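# Slide the folded letter fully into the envelope

## Task

Get the letter completely inside the envelope while it stays folded as it was. At the end the letter and the envelope's pocket must be free of wrinkles, and the envelope must lie flat on the table. Creasing or squeezing the letter flat along any new line, even for a moment, means failure. Release everything and pull the grippers away. The result only counts if it stays in place without the robot holding it.

## Robot and tools

Robot: two arms, left_arm and right_arm. Their bases sit in the scene frame at about (+0.011, +0.337, 0) for left_arm and (+0.016, -0.348, 0) for right_arm, each turned only slightly about z. The names are just labels, not sides of any image. left_arm is on the +y side.

Scene frame: origin on the table top midway between the arms, +x pointing out over the table, +z up. All positions are in metres and all quaternions are written w first (qw, qx, qy, qz).

Gripper: the fingers extend along the gripper's own +z axis and close along its y axis. end_effector_position is the point between the finger pads, roughly 1 cm short of the tips. Opening runs from -1 (closed) to +1 (fully open, 0.094 m).

Row format, shared by the tools that move the robot: one flat list of 16 numbers covering both arms, even if only one arm moves. The order is left_arm x, y, z, qw, qx, qy, qz, opening, then the same eight for right_arm. x, y, z and the quaternion are an absolute target pose for that gripper in the scene frame, not an offset. You may append 12 more numbers from 0 to 1 (28 in total): stiffness scales for the six joints of left_arm, then the six of right_arm, in Joint positions order. They multiply each joint's position gain and stay in force until changed.

execute_actions(actions): a list of up to 15 actions, run in order. Each action is a table of up to 15 rows, one row per 1/30 s control step. A table with fewer rows repeats its last row until the action's 15 steps are over. An empty list moves nothing and just returns the state and images. A target more than 0.6 m from the gripper's current position, measured along any of that gripper's axes, gets that action refused for both arms. If the first action fails this check, or any action is malformed, nothing in the call runs. At each step the commanded pose is clipped to within 70 mm and 16 degrees of the measured pose, so far targets may take several actions. After an action an arm stops at its last clipped pose. To hold an orientation, repeat the same quaternion in every row instead of copying the slightly drifted one reported back.

move(target, speed, blocking): target is one row as above (absolute poses for both arms). Each gripper travels in a straight line, all arms finishing together, over 0.5 to 10 s. A path needing longer is cut off at 10 s. speed is the top path speed in m/s, 0.002 to 0.5, default 0.25. Rotation is capped at twice that value in rad/s. Openings are applied at the start. Paths do not avoid obstacles or the other arm, and grippers may lag, stray or overshoot the speed near full reach. Faster contact, or a target set deeper past the contact point, presses harder. blocking=false returns after 0.5 s while motion continues. Until a result shows the move has ended, new rows or moves are refused, so use wait or stop first. The result adds a move: line with the ending (done, off_target, moving, held, fault) and any limits. limits=paced means the sent pose was clipped. limits=held means some steps were blocked, and motion can then speed up sharply. The result also gives each gripper's distance from its target. If the ending names only one arm, the other finished normally.

wait(seconds): 0 to 10. Arms keep their last command and a running move carries on. It returns early if the move ends.

stop(): brakes a running move. It needs some stopping distance, and the fingers keep moving.

zoom_image(camera, region): a closer look at part of a camera's latest image. region is [x0, y0, x1, y1] in pixels, top-left origin, at most 504 by 504. Cameras: cam_head_left, cam_head_right, cam_high, cam_left_wrist, cam_right_wrist, all 504x504. The wrist cameras are fisheye.

read_manual(section): gives only the URDF licence texts ("licences"). It does nothing useful for the task.

finished_scene(scene): pass the current scene number to end it. This cannot be undone, so only call it once the letter is in, released and the arms are clear.

Results: a state line, left_arm: … | right_arm: …, gives each gripper's position and quaternion in the scene frame. It can be off, more so at long reach. Hand target lines show the pose each arm is being driven toward. grip_measured is the finger opening on the command scale, with up to about 1 mm error per gripper. The last value in Joint positions is the opening in metres. A pose unreachable line means the clearance check altered or blocked that arm's command. FAULT lines report an arm stop.

Practical limits: joint friction can leave a gripper up to about 31 mm from its command, and smaller corrections may not register. To hold an object, command about 0.03 below grip_measured for a firm grip, less for a gentler one. Very thin items such as paper get less grip force. To keep an arm still, resend its last reported full pose and intended opening on every call. Joint ranges (rad): waist -2.618 to 3.054, shoulder 0 to 3.142, elbow 0 to 3.142, wrist pitch and yaw -1.571 to 1.571, wrist roll -2.094 to 2.094. Wrist cameras add bulk near the gripper.

Avoid: arms touching or pushing each other, dropping or slamming objects, hard presses into the table, and pinching the letter hard enough to crease it. Heat builds while an arm holds a load, even while you are thinking. MOTOR HOT appears from 75 °C. At 90 °C that arm stops for 10 s, and at 100 °C it goes limp and falls (OVER-TEMPERATURE FAULT). The simulation keeps running between replies, with the last command held.

Each tool is called after ">>>" as name(argument=value, ...), one argument or row to a line, values as JSON.

## Session

>>> execute_actions(
  actions=[],
)

Scene clock: 0.00 s.
left_arm: end_effector_position=(+0.3875, +0.3135, +0.3986) grip_measured=+1.000 end_effector_quat_wxyz=(+0.706, +0.029, +0.707, -0.018) | right_arm: end_effector_position=(+0.3959, -0.3174, +0.4005) grip_measured=+1.000 end_effector_quat_wxyz=(+0.704, -0.033, +0.709, +0.026)
Joint positions: left_arm=[0.011 1.037 1.03  0.005 0.005 0.016 0.094] | right_arm=[ 0.013  1.055  1.051 -0.002 -0.007 -0.009  0.094]
Joint velocities: left_arm=[-0.002 -0.017  0.002  0.007 -0.051  0.022  0.   ] | right_arm=[ 0.022  0.017 -0.027 -0.007 -0.051  0.022  0.   ]
Motor temperatures (°C, as the motors report them): left_arm=[17 22 21 17 19 19] | right_arm=[16 25 20 19 18 18]
Hand target (left_arm): +0.388, +0.313, +0.399; +0.706, +0.029, +0.707, -0.018
Hand target (right_arm): +0.396, -0.317, +0.400; +0.704, -0.033, +0.709, +0.026
Joint stiffness scale: left_arm=[1. 1. 1. 1. 1. 1.] | right_arm=[1. 1. 1. 1. 1. 1.]

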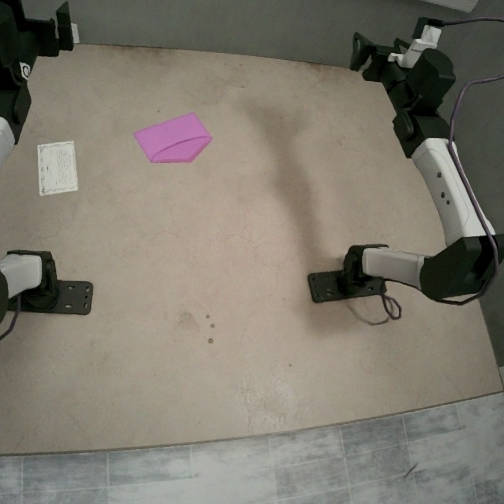

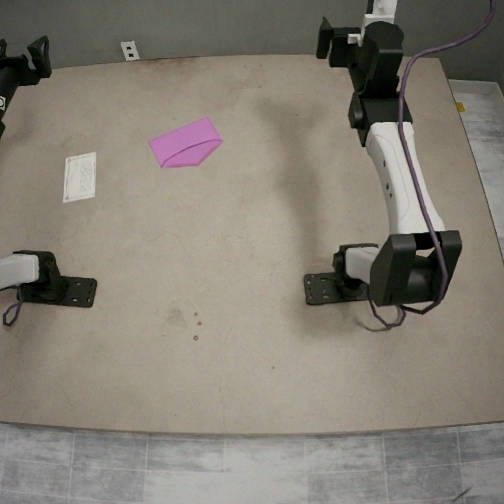

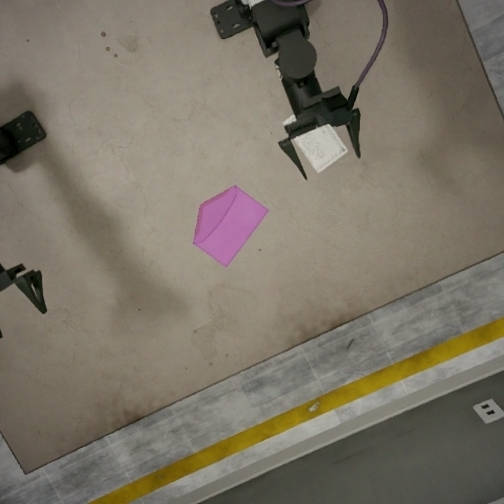

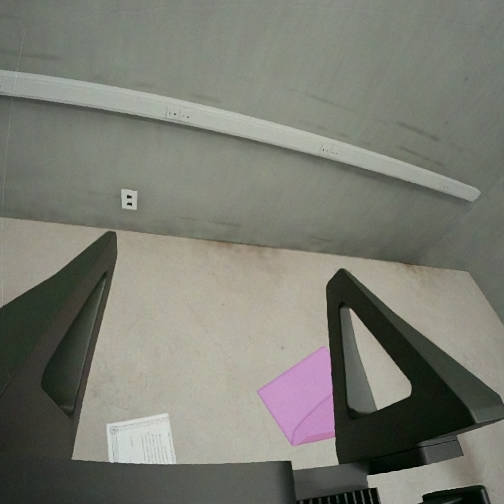

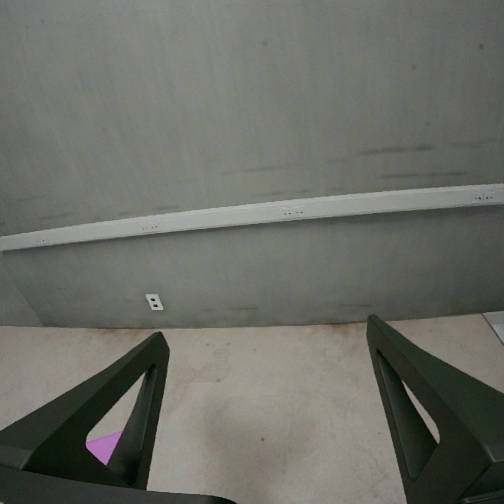

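>>> move(
  target=[0.43,0.072,0.045,0,-0.225,0.974,0,1,0.272,-0.2,0.06,0.29,-0.65,0.64,0.28,1],
  speed=0.3,
)

>>> move(
  target=[0.43,0.072,-0.005,0,-0.225,0.974,0,1,0.272,-0.2,0.06,0.29,-0.65,0.64,0.28,1],
  speed=0.04,
)

Scene clock: 12.30 s.
left_arm: end_effector_position=(+0.4334, +0.0813, +0.0451) grip_measured=+1.000 end_effector_quat_wxyz=(-0.004, -0.221, +0.975, -0.000) | right_arm: end_effector_position=(+0.2646, -0.2043, +0.0597) grip_measured=+1.000 end_effector_quat_wxyz=(-0.299, +0.644, -0.643, -0.285)
Joint positions: left_arm=[-0.471  2.599  2.523 -1.5    0.006 -0.99   0.094] | right_arm=[-0.006  1.584  0.797 -0.692 -0.849 -1.473  0.094]
Joint velocities: left_arm=[-0.007 -0.022 -0.002 -0.007  0.037 -0.095  0.   ] | right_arm=[ 0.002  0.012  0.002 -0.007 -0.066 -0.081  0.   ]
Motor temperatures (°C, as the motors report them): left_arm=[17 22 22 20 19 19] | right_arm=[16 25 22 22 18 18]
Hand target (left_arm): +0.433, +0.073, +0.049; -0.003, -0.220, +0.975, -0.010
Hand target (right_arm): +0.269, -0.202, +0.061; -0.298, +0.650, -0.639, -0.284
Off the commanded pose (left_arm): 0.010 m, 1 deg.
Off the commanded pose (right_arm): 0.009 m, 1 deg.
Joint stiffness scale: left_arm=[1. 1. 1. 1. 1. 1.] | right_arm=[1. 1. 1. 1. 1. 1.]
move: done

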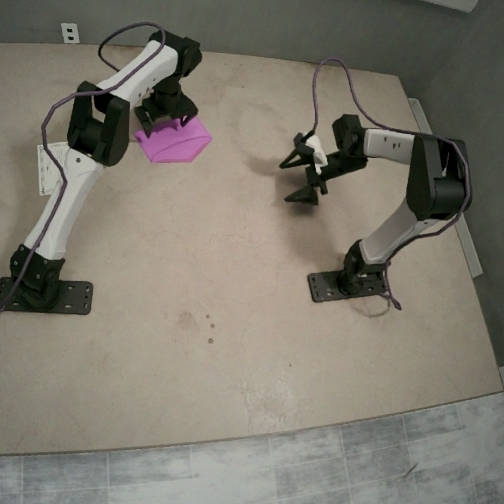

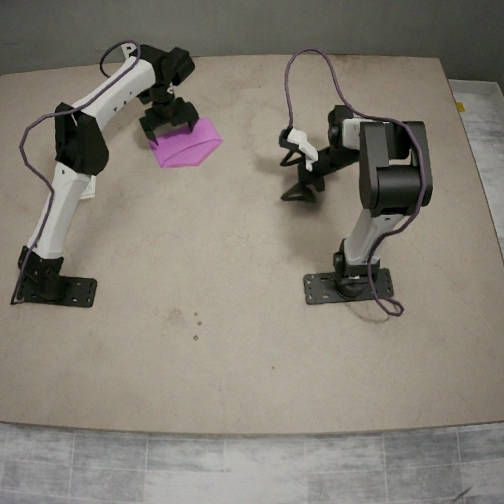

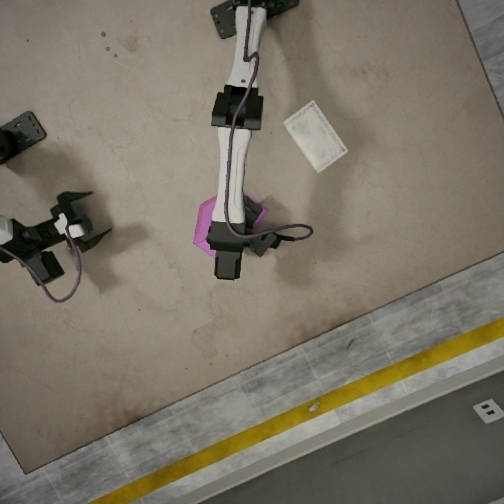

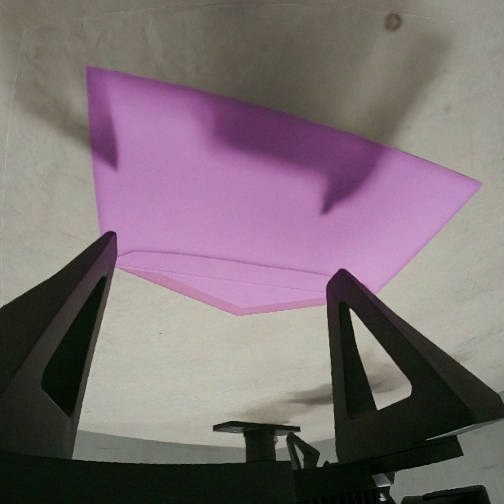

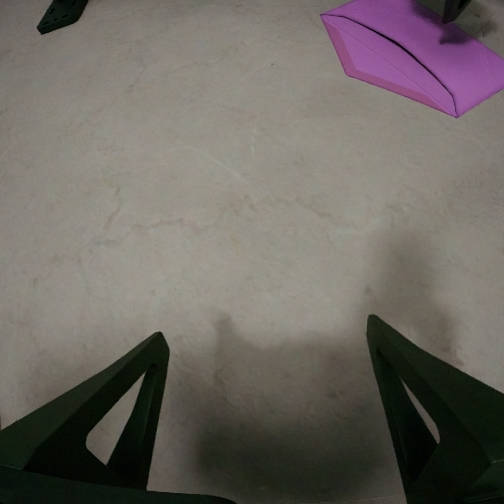

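Scene clock: 13.83 s.
left_arm: end_effector_position=(+0.4353, +0.0790, +0.0133) grip_measured=+1.000 end_effector_quat_wxyz=(+0.004, -0.229, +0.973, -0.005) | right_arm: end_effector_position=(+0.2672, -0.2022, +0.0590) grip_measured=+1.000 end_effector_quat_wxyz=(-0.294, +0.650, -0.642, -0.281)
Joint positions: left_arm=[-0.475  2.564  2.329 -1.324  0.    -1.009  0.094] | right_arm=[ 0.009  1.594  0.814 -0.694 -0.833 -1.467  0.094]
Joint velocities: left_arm=[ 0.017  0.022 -0.012  0.051 -0.022  0.022  0.   ] | right_arm=[ 0.012 -0.002 -0.002  0.022  0.095 -0.007  0.   ]
Motor temperatures (°C, as the motors report them): left_arm=[17 23 22 19 19 19] | right_arm=[16 25 22 22 18 18]
Hand target (left_arm): +0.429, +0.073, -0.005; -0.001, -0.225, +0.974, +0.001
Hand target (right_arm): +0.272, -0.200, +0.060; -0.291, +0.652, -0.642, -0.281
Off the commanded pose (left_arm): 0.020 m, 1 deg.
Off the commanded pose (right_arm): 0.005 m, 0 deg.
Joint stiffness scale: left_arm=[1. 1. 1. 1. 1. 1.] | right_arm=[1. 1. 1. 1. 1. 1.]
move: off_target (left_arm)

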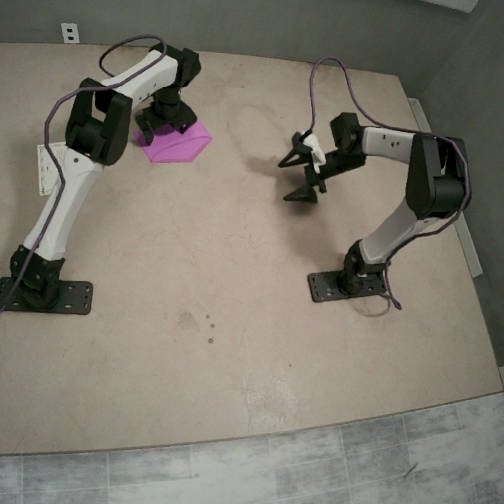

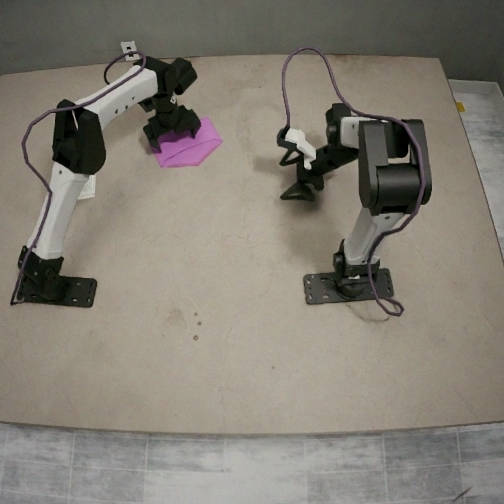

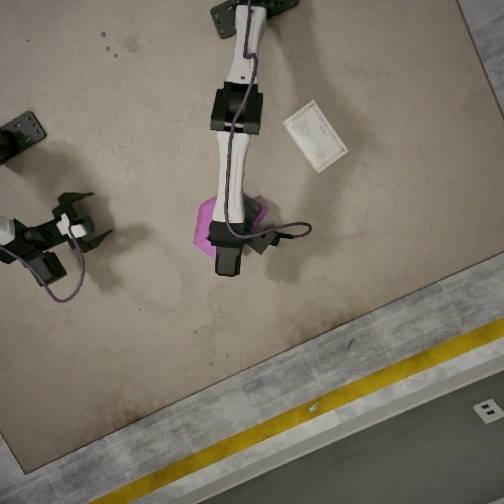

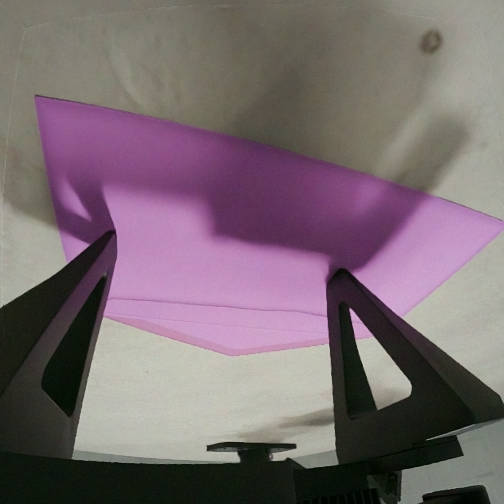

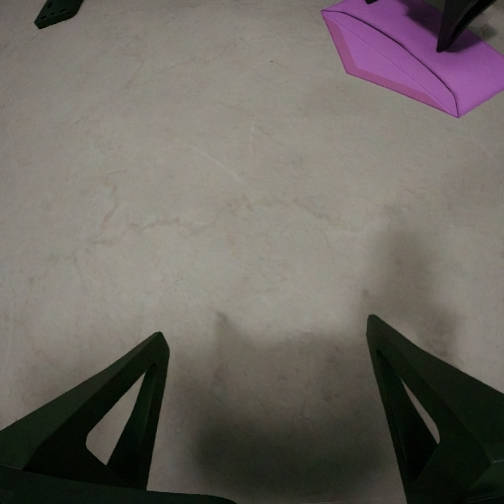

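>>> move(
  target=[0.285,0.005,-0.01,-0.025,0.72,0.693,-0.015,1,0.272,-0.2,0.06,0.29,-0.65,0.64,0.28,1],
  speed=0.15,
)

Scene clock: 25.57 s.
left_arm: end_effector_position=(+0.3055, -0.0005, +0.0116) grip_measured=+1.000 end_effector_quat_wxyz=(+0.009, +0.709, +0.705, -0.008) | right_arm: end_effector_position=(+0.2672, -0.2022, +0.0590) grip_measured=+1.000 end_effector_quat_wxyz=(-0.293, +0.650, -0.643, -0.281)
Joint positions: left_arm=[-0.776  2.304  1.854 -1.103  0.015  0.729  0.094] | right_arm=[ 0.009  1.594  0.814 -0.694 -0.833 -1.467  0.094]
Joint velocities: left_arm=[-0.012 -0.007 -0.002  0.007 -0.022  0.007  0.   ] | right_arm=[-0.017 -0.012  0.022 -0.037 -0.037  0.007  0.   ]
Motor temperatures (°C, as the motors report them): left_arm=[17 27 22 19 19 19] | right_arm=[16 26 23 21 18 18]
Hand target (left_arm): +0.286, +0.005, -0.009; -0.026, +0.720, +0.694, -0.015
Hand target (right_arm): +0.272, -0.200, +0.060; -0.291, +0.652, -0.642, -0.281
Off the commanded pose (left_arm): 0.030 m, 4 deg.
Off the commanded pose (right_arm): 0.005 m, 0 deg.
Joint stiffness scale: left_arm=[1. 1. 1. 1. 1. 1.] | right_arm=[1. 1. 1. 1. 1. 1.]
move: off_target (left_arm)

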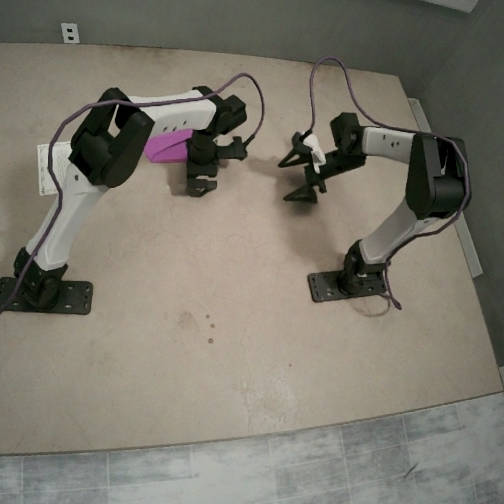

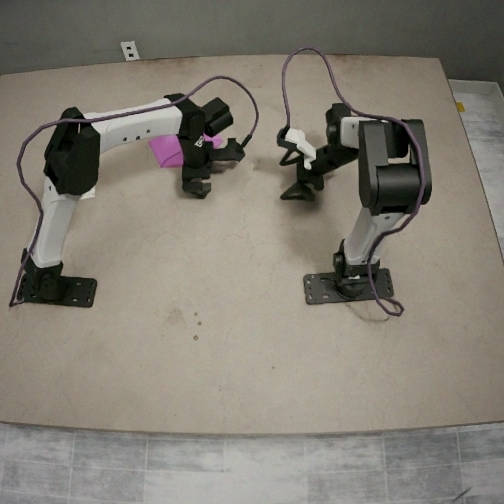

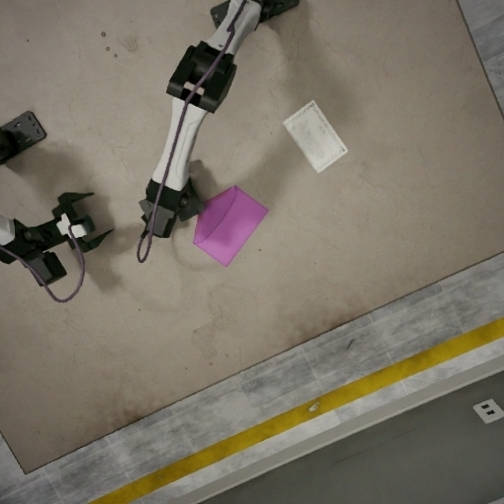

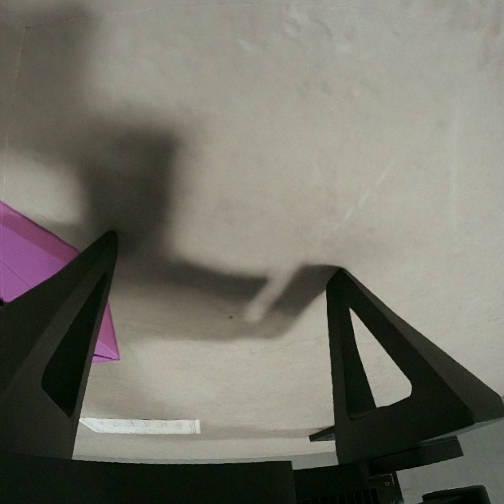

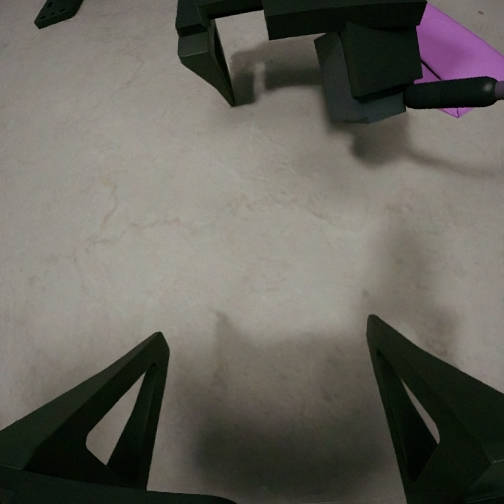

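>>> move(
  target=[0.30,0.03,0.06,0,0.6,0.8,0,1,0.272,-0.2,0.06,0.29,-0.65,0.64,0.28,1],
)

>>> move(
  target=[0.335,0.355,0.03,0,-0.07,0.997,0,1,0.272,-0.2,0.06,0.29,-0.65,0.64,0.28,1],
  speed=0.3,
)

>>> move(
  target=[0.335,0.355,0.008,-0.01,-0.07,0.997,0,1,0.272,-0.2,0.06,0.29,-0.65,0.64,0.28,1],
  speed=0.04,
)

Scene clock: 39.53 s.
left_arm: end_effector_position=(+0.2986, +0.0213, +0.0566) grip_measured=+1.000 end_effector_quat_wxyz=(+0.003, +0.608, +0.794, -0.006) | right_arm: end_effector_position=(+0.2672, -0.2023, +0.0589) grip_measured=+1.000 end_effector_quat_wxyz=(-0.293, +0.650, -0.643, -0.281)
Joint positions: left_arm=[-0.756  2.195  1.854 -1.223  0.012  0.479  0.094] | right_arm=[ 0.009  1.594  0.814 -0.694 -0.833 -1.467  0.094]
Joint velocities: left_arm=[ 0.002  0.007 -0.017 -0.051  0.022 -0.11   0.   ] | right_arm=[ 0.017 -0.007 -0.002  0.007  0.022 -0.037  0.   ]
Motor temperatures (°C, as the motors report them): left_arm=[17 30 22 18 19 19] | right_arm=[16 26 25 20 18 18]
Hand target (left_arm): +0.300, +0.030, +0.060; -0.000, +0.600, +0.800, -0.000
Hand target (right_arm): +0.272, -0.200, +0.060; -0.291, +0.652, -0.642, -0.281
Off the commanded pose (left_arm): 0.009 m, 1 deg.
Off the commanded pose (right_arm): 0.005 m, 0 deg.
Joint stiffness scale: left_arm=[1. 1. 1. 1. 1. 1.] | right_arm=[1. 1. 1. 1. 1. 1.]
move: done

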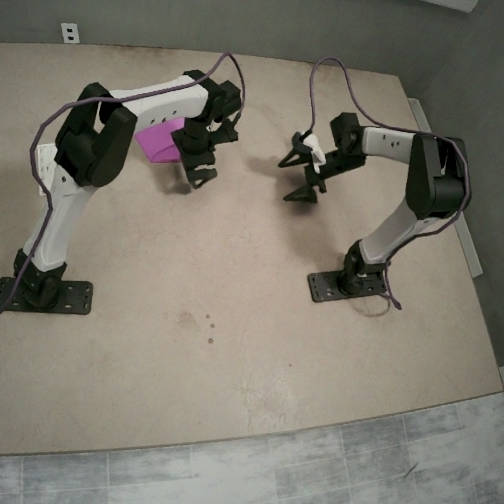

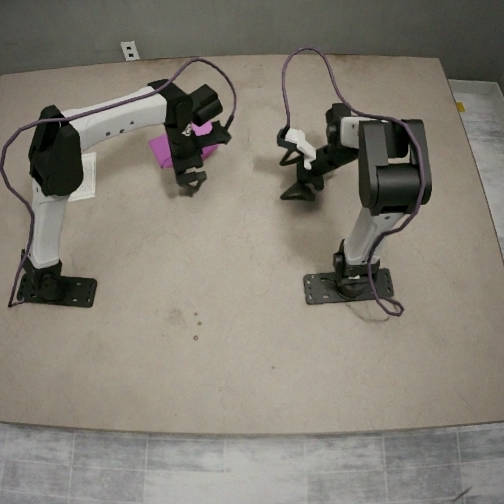

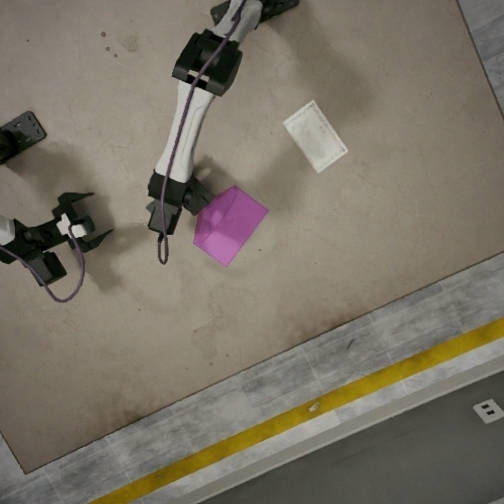

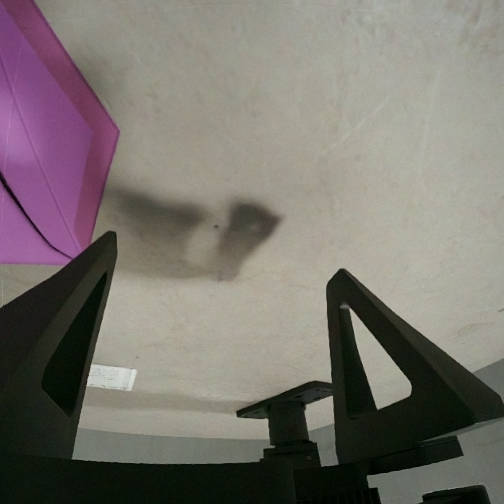

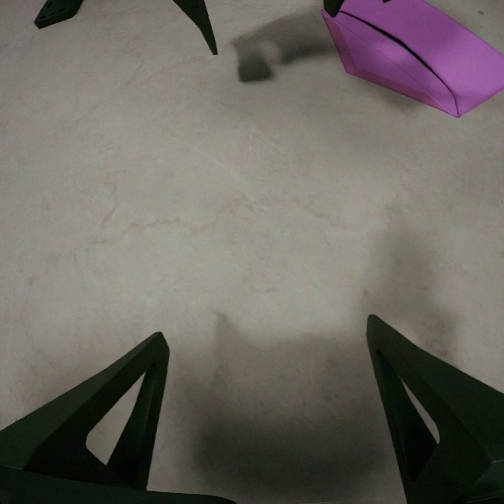

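Scene clock: 42.33 s.
left_arm: end_effector_position=(+0.3326, +0.3498, +0.0318) grip_measured=+1.000 end_effector_quat_wxyz=(+0.002, -0.062, +0.998, -0.005) | right_arm: end_effector_position=(+0.2672, -0.2023, +0.0589) grip_measured=+1.000 end_effector_quat_wxyz=(-0.293, +0.650, -0.643, -0.281)
Joint positions: left_arm=[ 0.116  1.821  1.21  -0.955  0.01  -0.08   0.094] | right_arm=[ 0.009  1.594  0.814 -0.694 -0.833 -1.467  0.094]
Joint velocities: left_arm=[-0.002 -0.012  0.002  0.051 -0.051  0.037  0.   ] | right_arm=[-0.002  0.002  0.007 -0.022  0.022 -0.022  0.   ]
Motor temperatures (°C, as the motors report them): left_arm=[17 30 22 18 19 19] | right_arm=[16 27 25 20 18 18]
Hand target (left_arm): +0.330, +0.353, +0.029; +0.001, -0.070, +0.998, -0.002
Hand target (right_arm): +0.272, -0.200, +0.060; -0.291, +0.652, -0.642, -0.281
Off the commanded pose (left_arm): 0.006 m, 1 deg.
Off the commanded pose (right_arm): 0.005 m, 0 deg.
Joint stiffness scale: left_arm=[1. 1. 1. 1. 1. 1.] | right_arm=[1. 1. 1. 1. 1. 1.]
move: done

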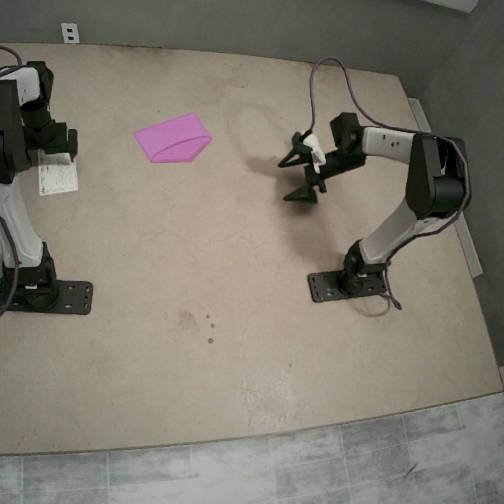

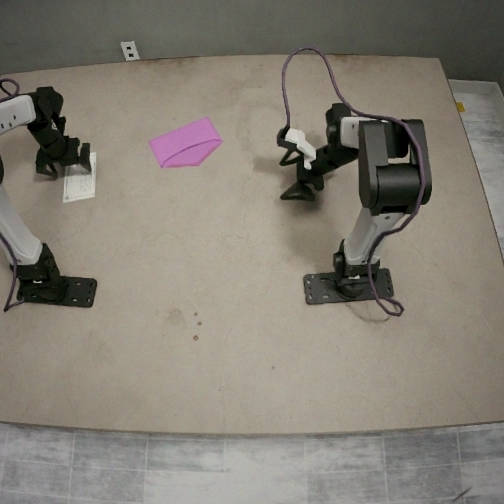

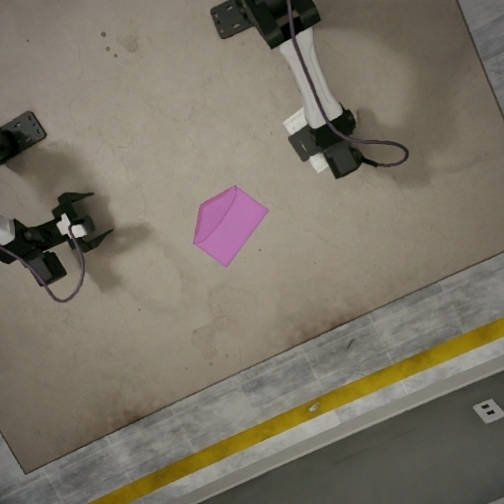

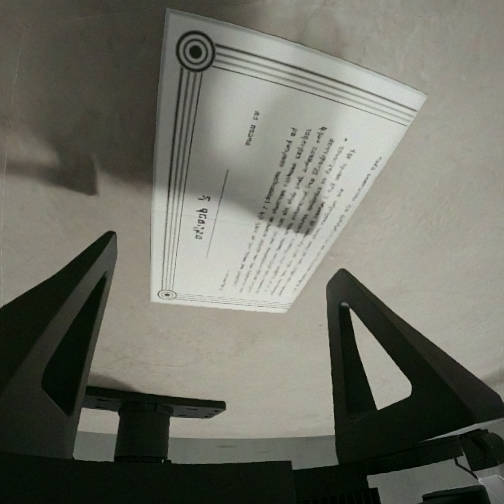

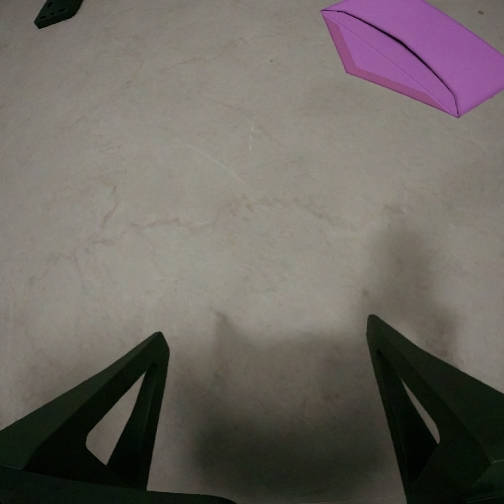

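Scene clock: 43.23 s.
left_arm: end_effector_position=(+0.3386, +0.3500, +0.0150) grip_measured=+1.000 end_effector_quat_wxyz=(-0.003, -0.062, +0.998, -0.005) | right_arm: end_effector_position=(+0.2672, -0.2023, +0.0589) grip_measured=+1.000 end_effector_quat_wxyz=(-0.293, +0.650, -0.643, -0.281)
Joint positions: left_arm=[ 0.116  1.876  1.21  -0.91   0.01  -0.08   0.094] | right_arm=[ 0.009  1.594  0.814 -0.694 -0.833 -1.467  0.094]
Joint velocities: left_arm=[-0.017 -0.002 -0.012 -0.007  0.007  0.022  0.   ] | right_arm=[-0.007 -0.017  0.007 -0.037  0.007 -0.022  0.   ]
Motor temperatures (°C, as the motors report them): left_arm=[17 30 22 18 19 19] | right_arm=[16 27 25 20 18 18]
Hand target (left_arm): +0.335, +0.355, +0.008; -0.010, -0.070, +0.997, -0.000
Hand target (right_arm): +0.272, -0.200, +0.060; -0.291, +0.652, -0.642, -0.281
Off the commanded pose (left_arm): 0.009 m, 1 deg.
Off the commanded pose (right_arm): 0.005 m, 0 deg.
Joint stiffness scale: left_arm=[1. 1. 1. 1. 1. 1.] | right_arm=[1. 1. 1. 1. 1. 1.]
move: done

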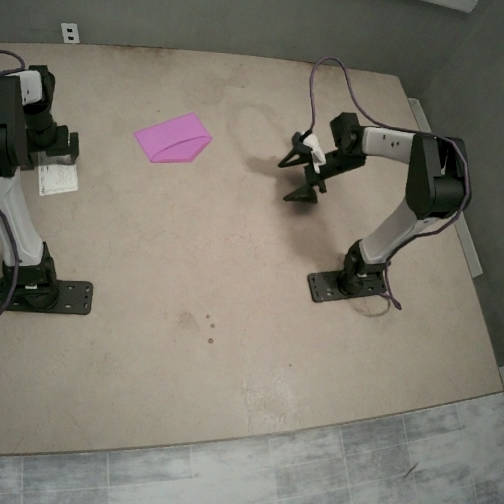

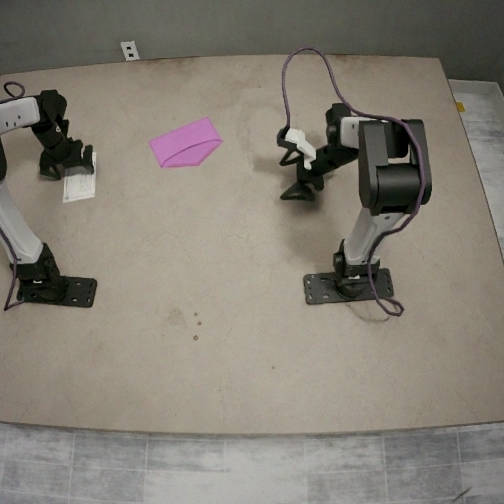

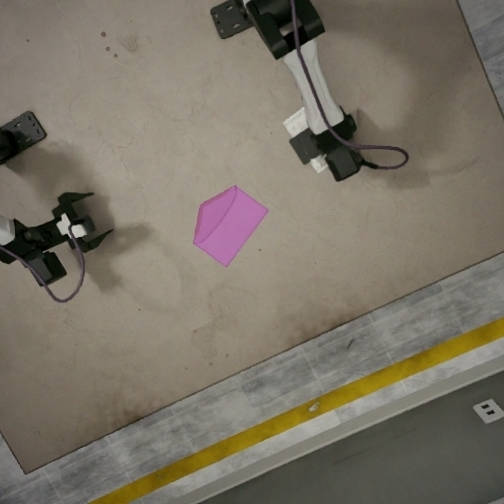

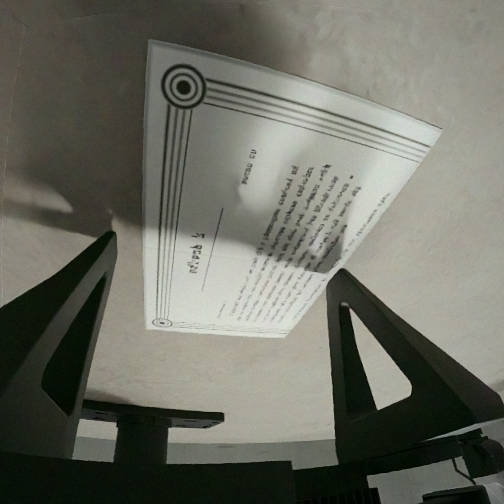

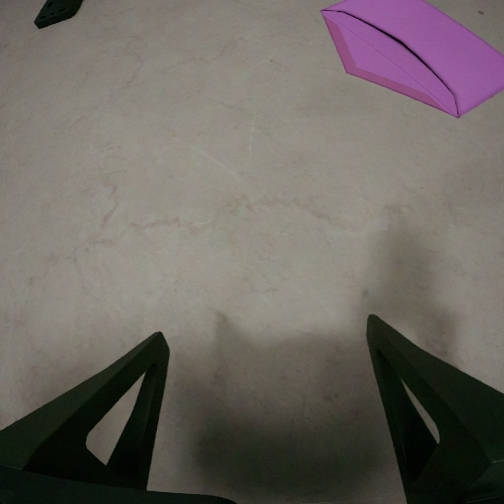

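>>> execute_actions(
  actions=[
    [[0.327,0.342,0.008,-0.01,-0.065,0.997,0,1,0.272,-0.2,0.06,0.29,-0.65,0.64,0.28,1]],
    [[0.325,0.339,0.006,-0.01,-0.065,0.997,0,1,0.272,-0.2,0.06,0.29,-0.65,0.64,0.28,1]],
    [[0.325,0.339,-0.003,-0.01,-0.065,0.997,0,1,0.272,-0.2,0.06,0.29,-0.65,0.64,0.28,1]],
    [[0.325,0.339,-0.01,-0.015,-0.065,0.997,0,1,0.272,-0.2,0.06,0.29,-0.65,0.64,0.28,1]],
  ],
)

Scene clock: 50.57 s.
left_arm: end_effector_position=(+0.3334, +0.3426, +0.0093) grip_measured=+1.000 end_effector_quat_wxyz=(-0.001, -0.067, +0.998, -0.003) | right_arm: end_effector_position=(+0.2672, -0.2023, +0.0589) grip_measured=+1.000 end_effector_quat_wxyz=(-0.293, +0.650, -0.643, -0.281)
Joint positions: left_arm=[ 0.092  1.863  1.167 -0.876  0.006 -0.115  0.094] | right_arm=[ 0.009  1.594  0.814 -0.694 -0.833 -1.467  0.094]
Joint velocities: left_arm=[-0.007  0.002 -0.002  0.037 -0.037  0.037  0.   ] | right_arm=[ 0.017  0.017  0.017  0.007 -0.037 -0.022  0.   ]
Motor temperatures (°C, as the motors report them): left_arm=[17 30 22 18 19 19] | right_arm=[16 27 25 20 18 18]
Hand target (left_arm): +0.324, +0.339, -0.009; -0.016, -0.065, +0.998, -0.000
Hand target (right_arm): +0.272, -0.200, +0.060; -0.291, +0.652, -0.642, -0.281
Off the commanded pose (left_arm): 0.021 m, 2 deg.
Off the commanded pose (right_arm): 0.005 m, 0 deg.
Joint stiffness scale: left_arm=[1. 1. 1. 1. 1. 1.] | right_arm=[1. 1. 1. 1. 1. 1.]

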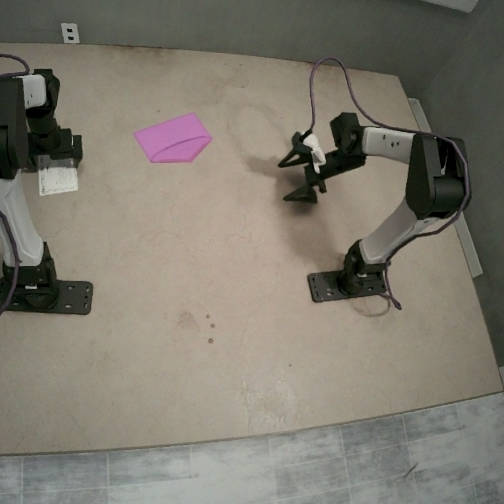

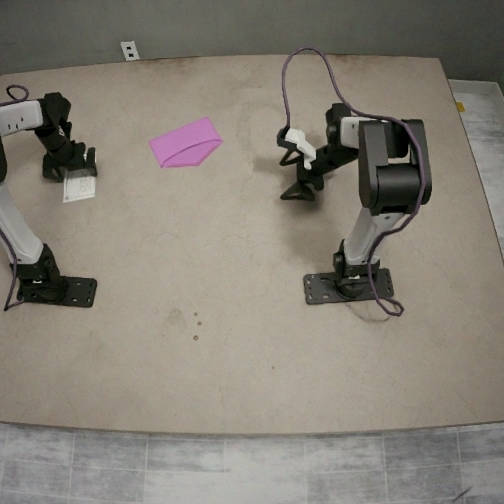

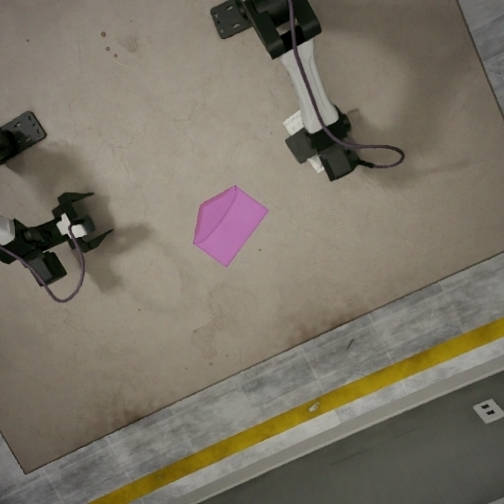

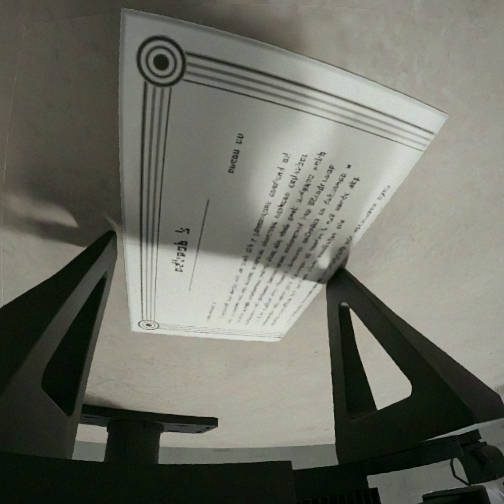

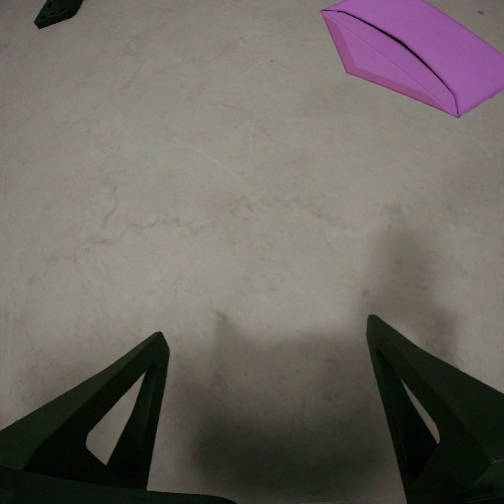

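>>> execute_actions(
  actions=[
    [[0.325,0.335,-0.012,-0.015,-0.065,0.997,0,1,0.272,-0.2,0.06,0.29,-0.65,0.64,0.28,1]],
    [[0.325,0.335,-0.012,-0.015,-0.065,0.997,0,0.93,0.272,-0.2,0.06,0.29,-0.65,0.64,0.28,1]],
    [[0.325,0.335,-0.012,-0.015,-0.065,0.997,0,0.87,0.272,-0.2,0.06,0.29,-0.65,0.64,0.28,1]],
    [[0.325,0.335,-0.012,-0.015,-0.065,0.997,0,0.81,0.272,-0.2,0.06,0.29,-0.65,0.64,0.28,1]],
  ],
)

Scene clock: 59.60 s.
left_arm: end_effector_position=(+0.3366, +0.3394, +0.0093) grip_measured=+0.813 end_effector_quat_wxyz=(+0.006, -0.068, +0.998, -0.002) | right_arm: end_effector_position=(+0.2672, -0.2023, +0.0589) grip_measured=+1.000 end_effector_quat_wxyz=(-0.293, +0.650, -0.643, -0.281)
Joint positions: left_arm=[ 0.081  1.863  1.167 -0.863  0.004 -0.126  0.085] | right_arm=[ 0.009  1.594  0.814 -0.694 -0.833 -1.467  0.094]
Joint velocities: left_arm=[ 0.017 -0.017 -0.007 -0.051 -0.081  0.007  0.   ] | right_arm=[ 0.002  0.007  0.012 -0.037 -0.022 -0.051  0.   ]
Motor temperatures (°C, as the motors report them): left_arm=[17 29 22 18 19 19] | right_arm=[16 27 26 19 18 18]
Hand target (left_arm): +0.324, +0.335, -0.011; -0.016, -0.065, +0.998, -0.000
Hand target (right_arm): +0.272, -0.200, +0.060; -0.291, +0.652, -0.642, -0.281
Off the commanded pose (left_arm): 0.025 m, 2 deg.
Off the commanded pose (right_arm): 0.005 m, 0 deg.
Joint stiffness scale: left_arm=[1. 1. 1. 1. 1. 1.] | right_arm=[1. 1. 1. 1. 1. 1.]

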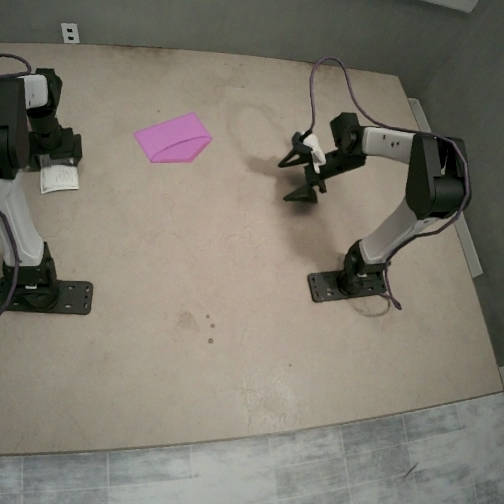

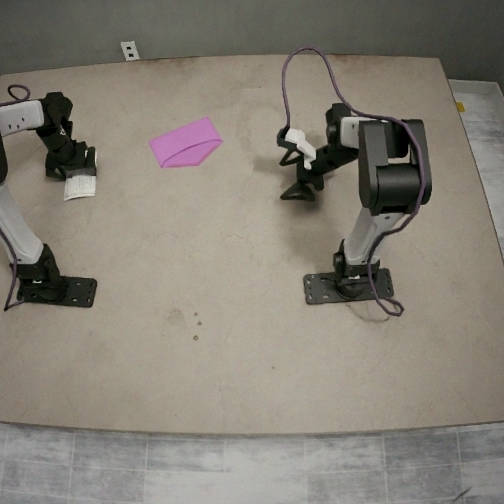

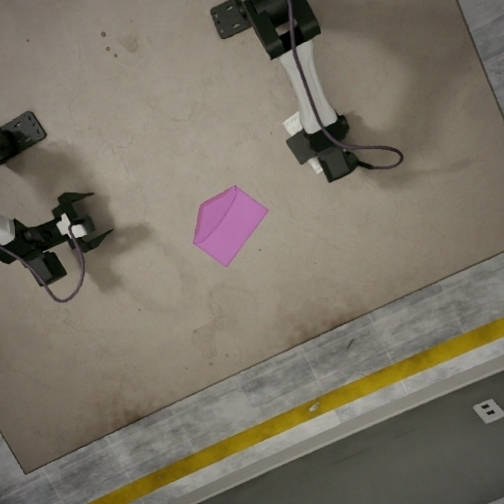

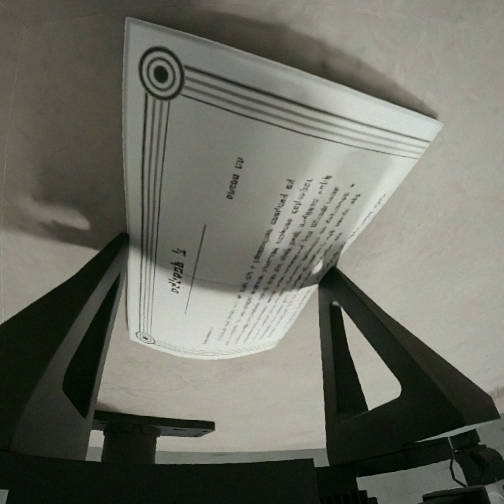

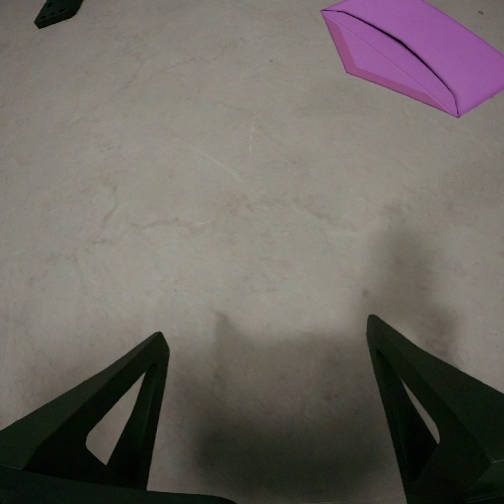

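>>> move(
  target=[0.335,0.339,0.05,0,-0.068,0.997,0,0.79,0.272,-0.2,0.06,0.29,-0.65,0.64,0.28,1],
  speed=0.04,
)

Scene clock: 68.10 s.
left_arm: end_effector_position=(+0.3263, +0.3393, +0.0367) grip_measured=+0.793 end_effector_quat_wxyz=(-0.020, -0.068, +0.998, -0.001) | right_arm: end_effector_position=(+0.2672, -0.2023, +0.0589) grip_measured=+1.000 end_effector_quat_wxyz=(-0.293, +0.650, -0.643, -0.281)
Joint positions: left_arm=[ 0.081  1.83   1.241 -1.021  0.004 -0.126  0.084] | right_arm=[ 0.009  1.594  0.814 -0.694 -0.833 -1.467  0.094]
Joint velocities: left_arm=[-0.017 -0.007 -0.002 -0.022  0.022  0.051 -0.   ] | right_arm=[-0.007 -0.007  0.007 -0.051 -0.022 -0.022  0.   ]
Motor temperatures (°C, as the motors report them): left_arm=[17 28 22 18 19 19] | right_arm=[16 27 26 19 18 18]
Hand target (left_arm): +0.335, +0.339, +0.050; +0.000, -0.068, +0.998, -0.000
Hand target (right_arm): +0.272, -0.200, +0.060; -0.291, +0.652, -0.642, -0.281
Off the commanded pose (left_arm): 0.016 m, 2 deg.
Off the commanded pose (right_arm): 0.005 m, 0 deg.
Joint stiffness scale: left_arm=[1. 1. 1. 1. 1. 1.] | right_arm=[1. 1. 1. 1. 1. 1.]
move: off_target (left_arm)

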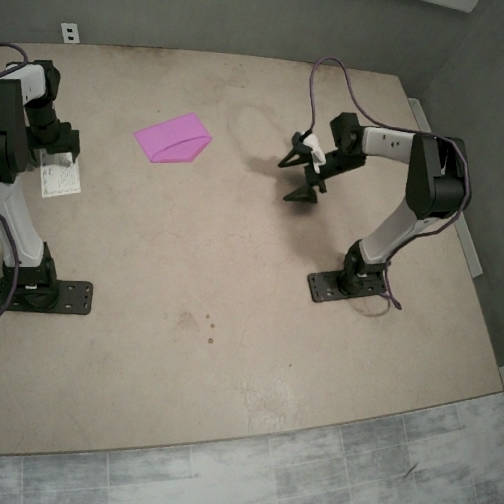

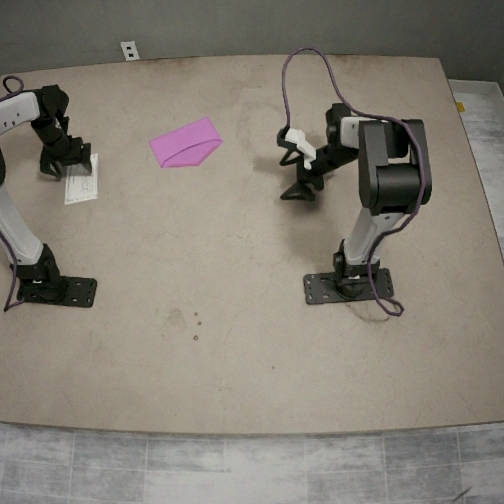

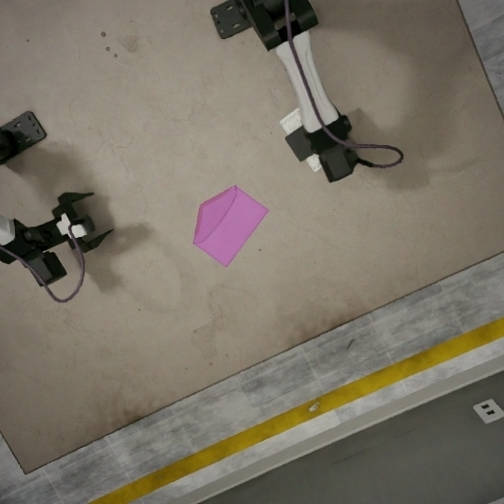

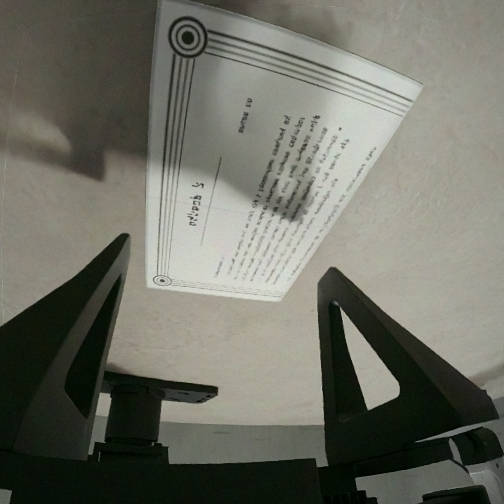

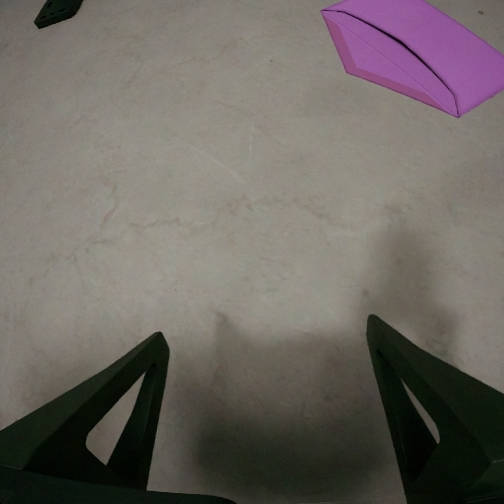

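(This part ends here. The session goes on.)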